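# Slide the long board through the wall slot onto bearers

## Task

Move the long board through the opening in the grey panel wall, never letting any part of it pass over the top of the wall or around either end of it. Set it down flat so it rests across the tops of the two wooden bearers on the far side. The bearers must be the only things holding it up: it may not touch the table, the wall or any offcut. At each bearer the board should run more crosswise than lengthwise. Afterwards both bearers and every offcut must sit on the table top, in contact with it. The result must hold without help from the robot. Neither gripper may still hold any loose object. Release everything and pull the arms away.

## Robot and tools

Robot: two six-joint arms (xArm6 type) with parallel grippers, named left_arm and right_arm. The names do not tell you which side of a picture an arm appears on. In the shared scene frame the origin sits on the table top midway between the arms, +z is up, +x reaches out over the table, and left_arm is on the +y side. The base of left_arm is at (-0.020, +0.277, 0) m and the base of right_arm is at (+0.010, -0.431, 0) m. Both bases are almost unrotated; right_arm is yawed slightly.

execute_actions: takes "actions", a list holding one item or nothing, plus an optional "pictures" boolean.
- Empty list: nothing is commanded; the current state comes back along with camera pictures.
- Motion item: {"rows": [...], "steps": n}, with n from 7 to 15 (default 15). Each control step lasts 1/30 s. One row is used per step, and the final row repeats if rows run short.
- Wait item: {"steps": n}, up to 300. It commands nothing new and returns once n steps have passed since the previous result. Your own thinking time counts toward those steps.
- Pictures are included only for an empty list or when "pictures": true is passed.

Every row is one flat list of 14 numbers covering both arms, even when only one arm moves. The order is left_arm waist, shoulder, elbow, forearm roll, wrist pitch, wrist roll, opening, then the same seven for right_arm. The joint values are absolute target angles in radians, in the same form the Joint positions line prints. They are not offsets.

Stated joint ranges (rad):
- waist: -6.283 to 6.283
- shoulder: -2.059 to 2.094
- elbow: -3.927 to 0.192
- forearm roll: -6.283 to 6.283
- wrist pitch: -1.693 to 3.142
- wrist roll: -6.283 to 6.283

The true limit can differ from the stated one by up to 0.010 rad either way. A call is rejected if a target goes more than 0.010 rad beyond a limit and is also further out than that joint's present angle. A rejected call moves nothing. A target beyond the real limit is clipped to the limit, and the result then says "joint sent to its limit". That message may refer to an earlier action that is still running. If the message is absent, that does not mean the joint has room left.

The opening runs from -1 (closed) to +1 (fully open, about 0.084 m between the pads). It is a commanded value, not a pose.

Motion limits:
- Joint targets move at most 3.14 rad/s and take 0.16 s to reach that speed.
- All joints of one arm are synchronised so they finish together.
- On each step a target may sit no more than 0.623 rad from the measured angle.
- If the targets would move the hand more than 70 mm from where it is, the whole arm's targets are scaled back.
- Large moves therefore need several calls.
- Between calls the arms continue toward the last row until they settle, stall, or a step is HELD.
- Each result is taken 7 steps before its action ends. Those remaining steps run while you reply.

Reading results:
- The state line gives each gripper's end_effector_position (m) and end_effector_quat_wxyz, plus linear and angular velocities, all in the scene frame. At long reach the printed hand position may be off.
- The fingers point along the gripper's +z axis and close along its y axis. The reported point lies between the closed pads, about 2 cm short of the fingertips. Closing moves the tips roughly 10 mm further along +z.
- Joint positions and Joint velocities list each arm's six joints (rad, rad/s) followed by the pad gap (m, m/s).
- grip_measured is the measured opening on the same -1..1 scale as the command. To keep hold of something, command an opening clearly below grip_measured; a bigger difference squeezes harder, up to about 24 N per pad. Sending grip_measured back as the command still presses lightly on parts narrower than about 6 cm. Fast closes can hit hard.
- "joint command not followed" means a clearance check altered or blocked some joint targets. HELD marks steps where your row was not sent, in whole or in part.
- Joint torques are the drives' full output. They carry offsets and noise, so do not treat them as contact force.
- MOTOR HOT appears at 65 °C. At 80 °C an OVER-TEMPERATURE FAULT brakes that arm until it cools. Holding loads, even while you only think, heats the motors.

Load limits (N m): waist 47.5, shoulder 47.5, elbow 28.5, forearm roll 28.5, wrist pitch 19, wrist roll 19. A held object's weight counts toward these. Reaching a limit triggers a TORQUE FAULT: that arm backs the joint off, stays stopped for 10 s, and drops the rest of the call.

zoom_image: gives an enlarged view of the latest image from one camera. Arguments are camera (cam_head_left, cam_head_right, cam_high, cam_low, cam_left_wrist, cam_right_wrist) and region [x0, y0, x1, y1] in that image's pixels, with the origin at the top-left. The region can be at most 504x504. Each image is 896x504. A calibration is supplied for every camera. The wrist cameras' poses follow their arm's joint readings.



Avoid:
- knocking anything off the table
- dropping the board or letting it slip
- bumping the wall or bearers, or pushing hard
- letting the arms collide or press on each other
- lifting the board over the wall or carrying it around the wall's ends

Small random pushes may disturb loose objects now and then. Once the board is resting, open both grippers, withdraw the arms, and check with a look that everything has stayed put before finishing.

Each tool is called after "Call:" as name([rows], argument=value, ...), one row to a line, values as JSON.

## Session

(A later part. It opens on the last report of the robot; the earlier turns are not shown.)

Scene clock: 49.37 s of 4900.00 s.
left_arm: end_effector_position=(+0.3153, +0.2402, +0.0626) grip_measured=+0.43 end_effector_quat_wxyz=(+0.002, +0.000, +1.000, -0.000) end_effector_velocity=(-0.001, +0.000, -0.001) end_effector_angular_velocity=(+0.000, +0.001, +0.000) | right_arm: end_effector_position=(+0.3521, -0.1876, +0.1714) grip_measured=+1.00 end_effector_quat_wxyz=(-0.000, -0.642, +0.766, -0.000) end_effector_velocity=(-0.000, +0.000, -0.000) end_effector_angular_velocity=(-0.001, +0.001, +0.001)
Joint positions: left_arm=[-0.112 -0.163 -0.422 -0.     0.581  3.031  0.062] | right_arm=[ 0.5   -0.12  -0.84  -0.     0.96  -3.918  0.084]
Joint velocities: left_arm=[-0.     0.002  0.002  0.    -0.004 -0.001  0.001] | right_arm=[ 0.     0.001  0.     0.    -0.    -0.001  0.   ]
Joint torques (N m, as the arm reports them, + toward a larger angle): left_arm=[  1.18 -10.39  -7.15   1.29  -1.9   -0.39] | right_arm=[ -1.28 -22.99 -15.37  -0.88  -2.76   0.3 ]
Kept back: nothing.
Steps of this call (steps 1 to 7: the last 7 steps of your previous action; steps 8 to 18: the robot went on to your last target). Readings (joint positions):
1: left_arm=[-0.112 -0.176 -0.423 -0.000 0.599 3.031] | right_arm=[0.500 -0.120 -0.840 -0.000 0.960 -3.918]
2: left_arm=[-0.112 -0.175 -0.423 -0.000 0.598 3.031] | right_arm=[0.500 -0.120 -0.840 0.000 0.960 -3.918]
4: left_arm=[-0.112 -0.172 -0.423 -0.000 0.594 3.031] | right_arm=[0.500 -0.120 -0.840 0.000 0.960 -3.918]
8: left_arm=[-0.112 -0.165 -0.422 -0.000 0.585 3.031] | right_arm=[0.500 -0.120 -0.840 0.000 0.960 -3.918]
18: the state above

Contact. Release and lift.

Call:
execute_actions([
  {"rows": [[-0.1123,-0.167,-0.4213,0,0.5883,3.0313,0,0.5,-0.12,-0.84,0,0.96,-3.9184,1],[-0.1123,-0.167,-0.4213,0,0.5883,3.0313,0.4,0.5,-0.12,-0.84,0,0.96,-3.9184,1],[-0.1123,-0.167,-0.4213,0,0.5883,3.0313,0.5,0.5,-0.12,-0.84,0,0.96,-3.9184,1],[-0.1123,-0.167,-0.4213,0,0.5883,3.0313,0.6,0.5,-0.12,-0.84,0,0.96,-3.9184,1],[-0.1123,-0.167,-0.4213,0,0.5883,3.0313,0.8,0.5,-0.12,-0.84,0,0.96,-3.9184,1],[-0.1123,-0.167,-0.4213,0,0.5883,3.0313,1,0.5,-0.12,-0.84,0,0.96,-3.9184,1],[-0.1123,-0.167,-0.4213,0,0.5883,3.0313,1,0.5,-0.12,-0.84,0,0.96,-3.9184,1],[-0.1123,-0.167,-0.4213,0,0.5883,3.0313,1,0.5,-0.12,-0.84,0,0.96,-3.9184,1],[-0.1123,-0.2,-0.43,0,0.63,3.0313,1,0.5,-0.12,-0.84,0,0.96,-3.9184,1],[-0.1123,-0.2426,-0.4413,0,0.6839,3.0313,1,0.5,-0.12,-0.84,0,0.96,-3.9184,1],[-0.1123,-0.28,-0.455,0,0.735,3.0313,1,0.5,-0.12,-0.84,0,0.96,-3.9184,1],[-0.1123,-0.32,-0.472,0,0.792,3.0313,1,0.5,-0.12,-0.84,0,0.96,-3.9184,1],[-0.1123,-0.36,-0.495,0,0.855,3.0313,1,0.5,-0.12,-0.84,0,0.96,-3.9184,1],[-0.1123,-0.4,-0.525,0,0.925,3.0313,1,0.5,-0.12,-0.84,0,0.96,-3.9184,1]], "steps": 15},
])

Call:
execute_actions([
  {"steps": 22},
], pictures=true)

Scene clock: 50.20 s of 4900.00 s.
left_arm: end_effector_position=(+0.3088, +0.2409, +0.0588) grip_measured=+0.85 end_effector_quat_wxyz=(-0.007, +0.000, +1.000, +0.001) end_effector_velocity=(-0.020, +0.002, -0.010) end_effector_angular_velocity=(+0.006, +0.051, -0.001) | right_arm: end_effector_position=(+0.3521, -0.1876, +0.1714) grip_measured=+1.00 end_effector_quat_wxyz=(-0.000, -0.642, +0.766, -0.000) end_effector_velocity=(+0.000, -0.000, -0.000) end_effector_angular_velocity=(-0.000, +0.000, -0.001)
Joint positions: left_arm=[-0.112 -0.162 -0.413  0.     0.589  3.031  0.079] | right_arm=[ 0.5   -0.12  -0.84   0.     0.96  -3.918  0.084]
Joint velocities: left_arm=[-0.    -0.001  0.028  0.001  0.025  0.     0.09 ] | right_arm=[-0.001 -0.     0.     0.     0.     0.001 -0.   ]
Joint torques (N m, as the arm reports them, + toward a larger angle): left_arm=[  1.23 -20.58 -11.55   1.08  -1.47  -0.23] | right_arm=[ -1.31 -22.82 -15.37  -0.77  -2.74   0.22]
Steps of this call (steps 1 to 15: the robot went on to your last target; steps 16 to 17: nothing new was sent; steps 18 to 25: the first 8 steps of this action). Readings (joint positions):
18: left_arm=[-0.112 -0.162 -0.422 -0.000 0.580 3.031] | right_arm=[0.500 -0.120 -0.840 -0.000 0.960 -3.918]
19: left_arm=[-0.112 -0.162 -0.422 -0.000 0.581 3.031] | right_arm=[0.500 -0.120 -0.840 -0.000 0.960 -3.918]
21: left_arm=[-0.112 -0.163 -0.421 -0.000 0.582 3.031] | right_arm=[0.500 -0.120 -0.840 0.000 0.960 -3.918]
25: the state above

Scene clock: 50.93 s of 4900.00 s.
left_arm: end_effector_position=(+0.3121, +0.2406, +0.1534) grip_measured=+1.00 end_effector_quat_wxyz=(-0.001, +0.000, +1.000, +0.000) end_effector_velocity=(+0.003, -0.000, +0.006) end_effector_angular_velocity=(-0.001, -0.012, +0.000) | right_arm: end_effector_position=(+0.3521, -0.1876, +0.1714) grip_measured=+1.00 end_effector_quat_wxyz=(-0.000, -0.642, +0.766, -0.000) end_effector_velocity=(+0.000, +0.000, -0.000) end_effector_angular_velocity=(-0.000, +0.000, -0.000)
Joint positions: left_arm=[-0.112 -0.399 -0.524  0.     0.925  3.031  0.084] | right_arm=[ 0.5   -0.12  -0.84   0.     0.96  -3.918  0.084]
Joint velocities: left_arm=[ 0.    -0.007 -0.009 -0.     0.004  0.     0.   ] | right_arm=[-0.     0.001 -0.     0.     0.    -0.    -0.   ]
Joint torques (N m, as the arm reports them, + toward a larger angle): left_arm=[  1.07 -15.75 -11.83   1.07  -1.13  -0.28] | right_arm=[ -1.41 -22.94 -15.42  -0.76  -2.75   0.26]
Kept back: nothing.
Steps of this call (steps 1 to 7: the last 7 steps of your previous action; steps 8 to 22: the robot went on to your last target). Readings (joint positions):
1: left_arm=[-0.112 -0.163 -0.413 0.000 0.590 3.031] | right_arm=[0.500 -0.120 -0.840 -0.000 0.960 -3.918]
2: left_arm=[-0.112 -0.166 -0.415 0.000 0.595 3.031] | right_arm=[0.500 -0.120 -0.840 0.000 0.960 -3.918]
4: left_arm=[-0.112 -0.191 -0.423 0.000 0.627 3.031] | right_arm=[0.500 -0.120 -0.840 -0.000 0.960 -3.918]
8: left_arm=[-0.112 -0.296 -0.468 0.000 0.767 3.031] | right_arm=[0.500 -0.120 -0.840 -0.000 0.960 -3.918]
22: the state above
camera_calibration (this result's frames):
cam_left_wrist: T_world_to_cam=[[-0.00394365, 0.999966, 0.00720918, -0.205293], [0.999989, 0.00392393, 0.002748, -0.241563], [0.00271962, 0.00721993, -0.99997, 0.283016], [0, 0, 0, 1]] pos_world=[0.239981, 0.204191, 0.285152]
cam_right_wrist: T_world_to_cam=[[-0.982762, 0.18466, -0.00893346, 0.416471], [0.184589, 0.982781, 0.00825073, 0.183835], [0.0103032, 0.00645948, -0.999926, 0.296306], [0, 0, 0, 1]] pos_world=[0.372305, -0.259489, 0.298488]

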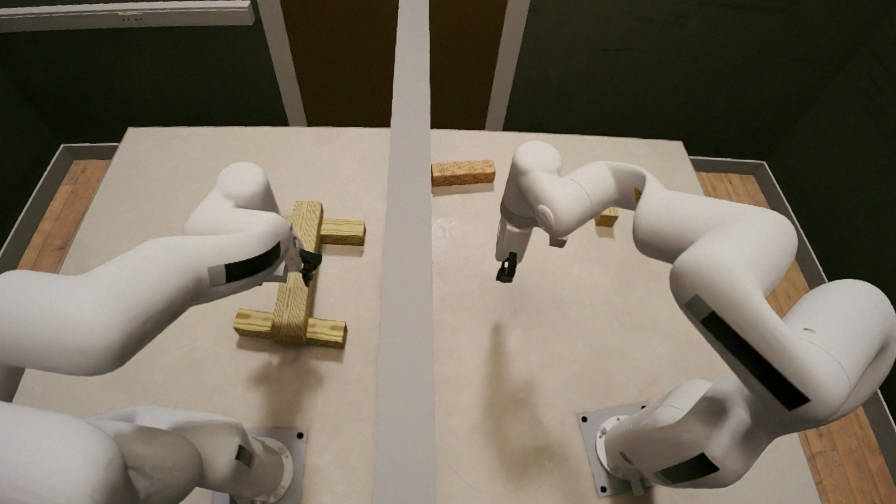

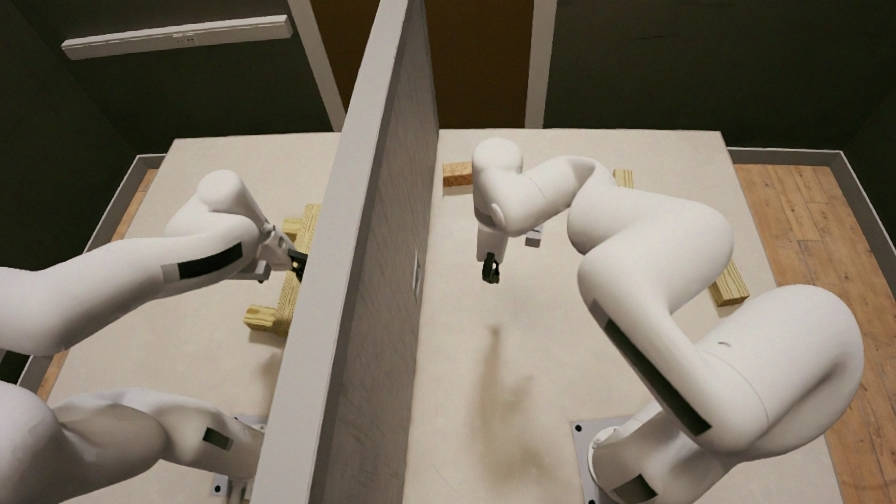

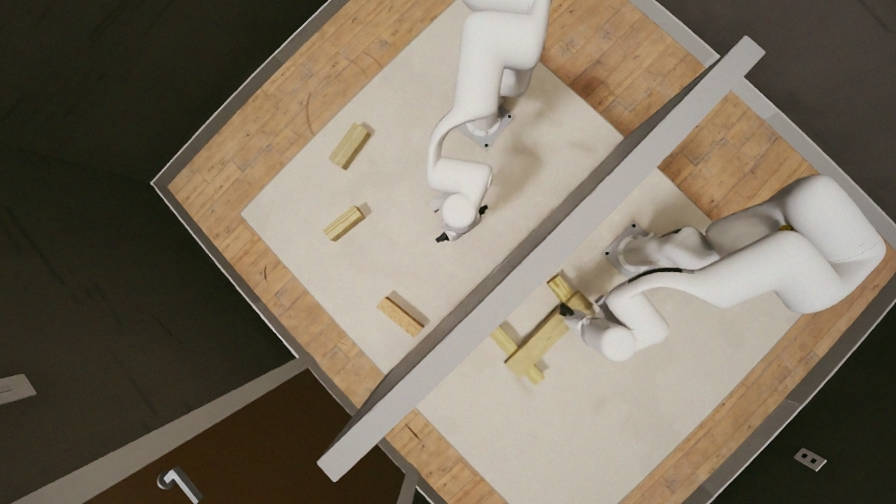

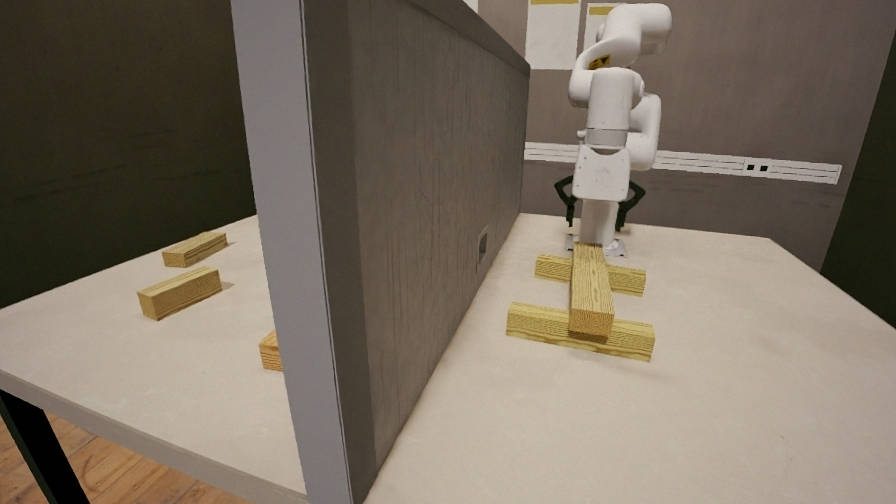

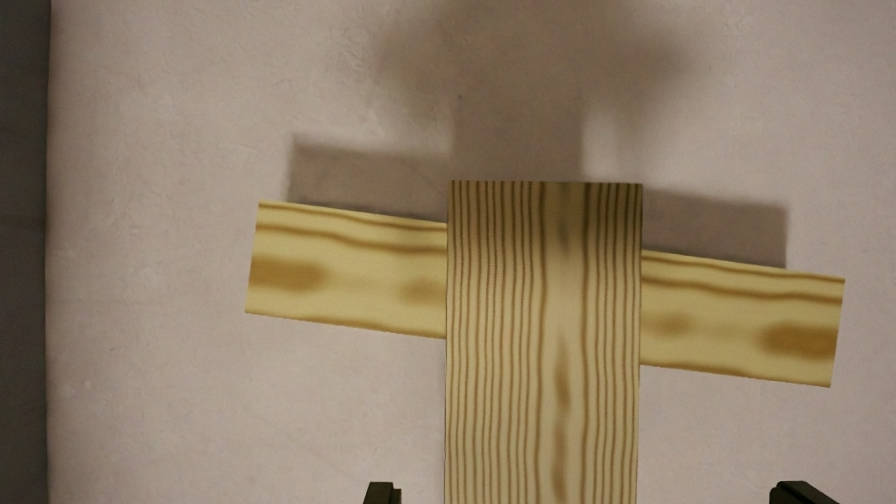

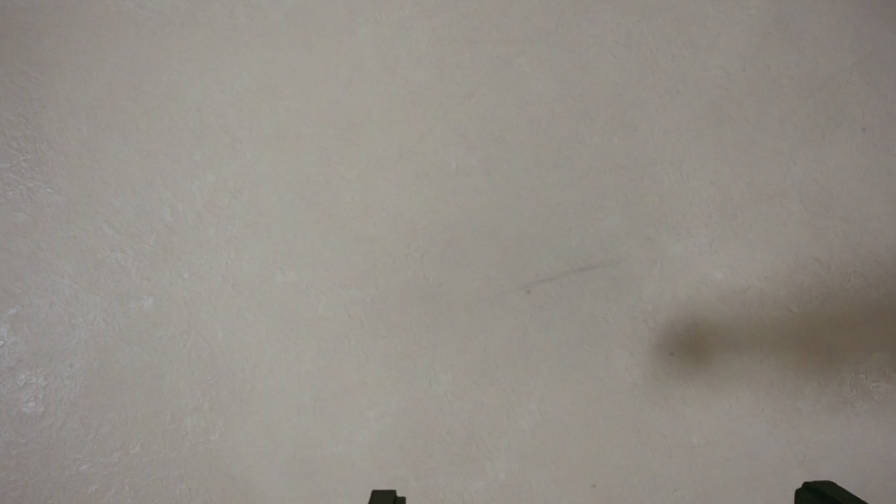

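Call:
finished_scene(scene=2)

The scene is finished: the task was done.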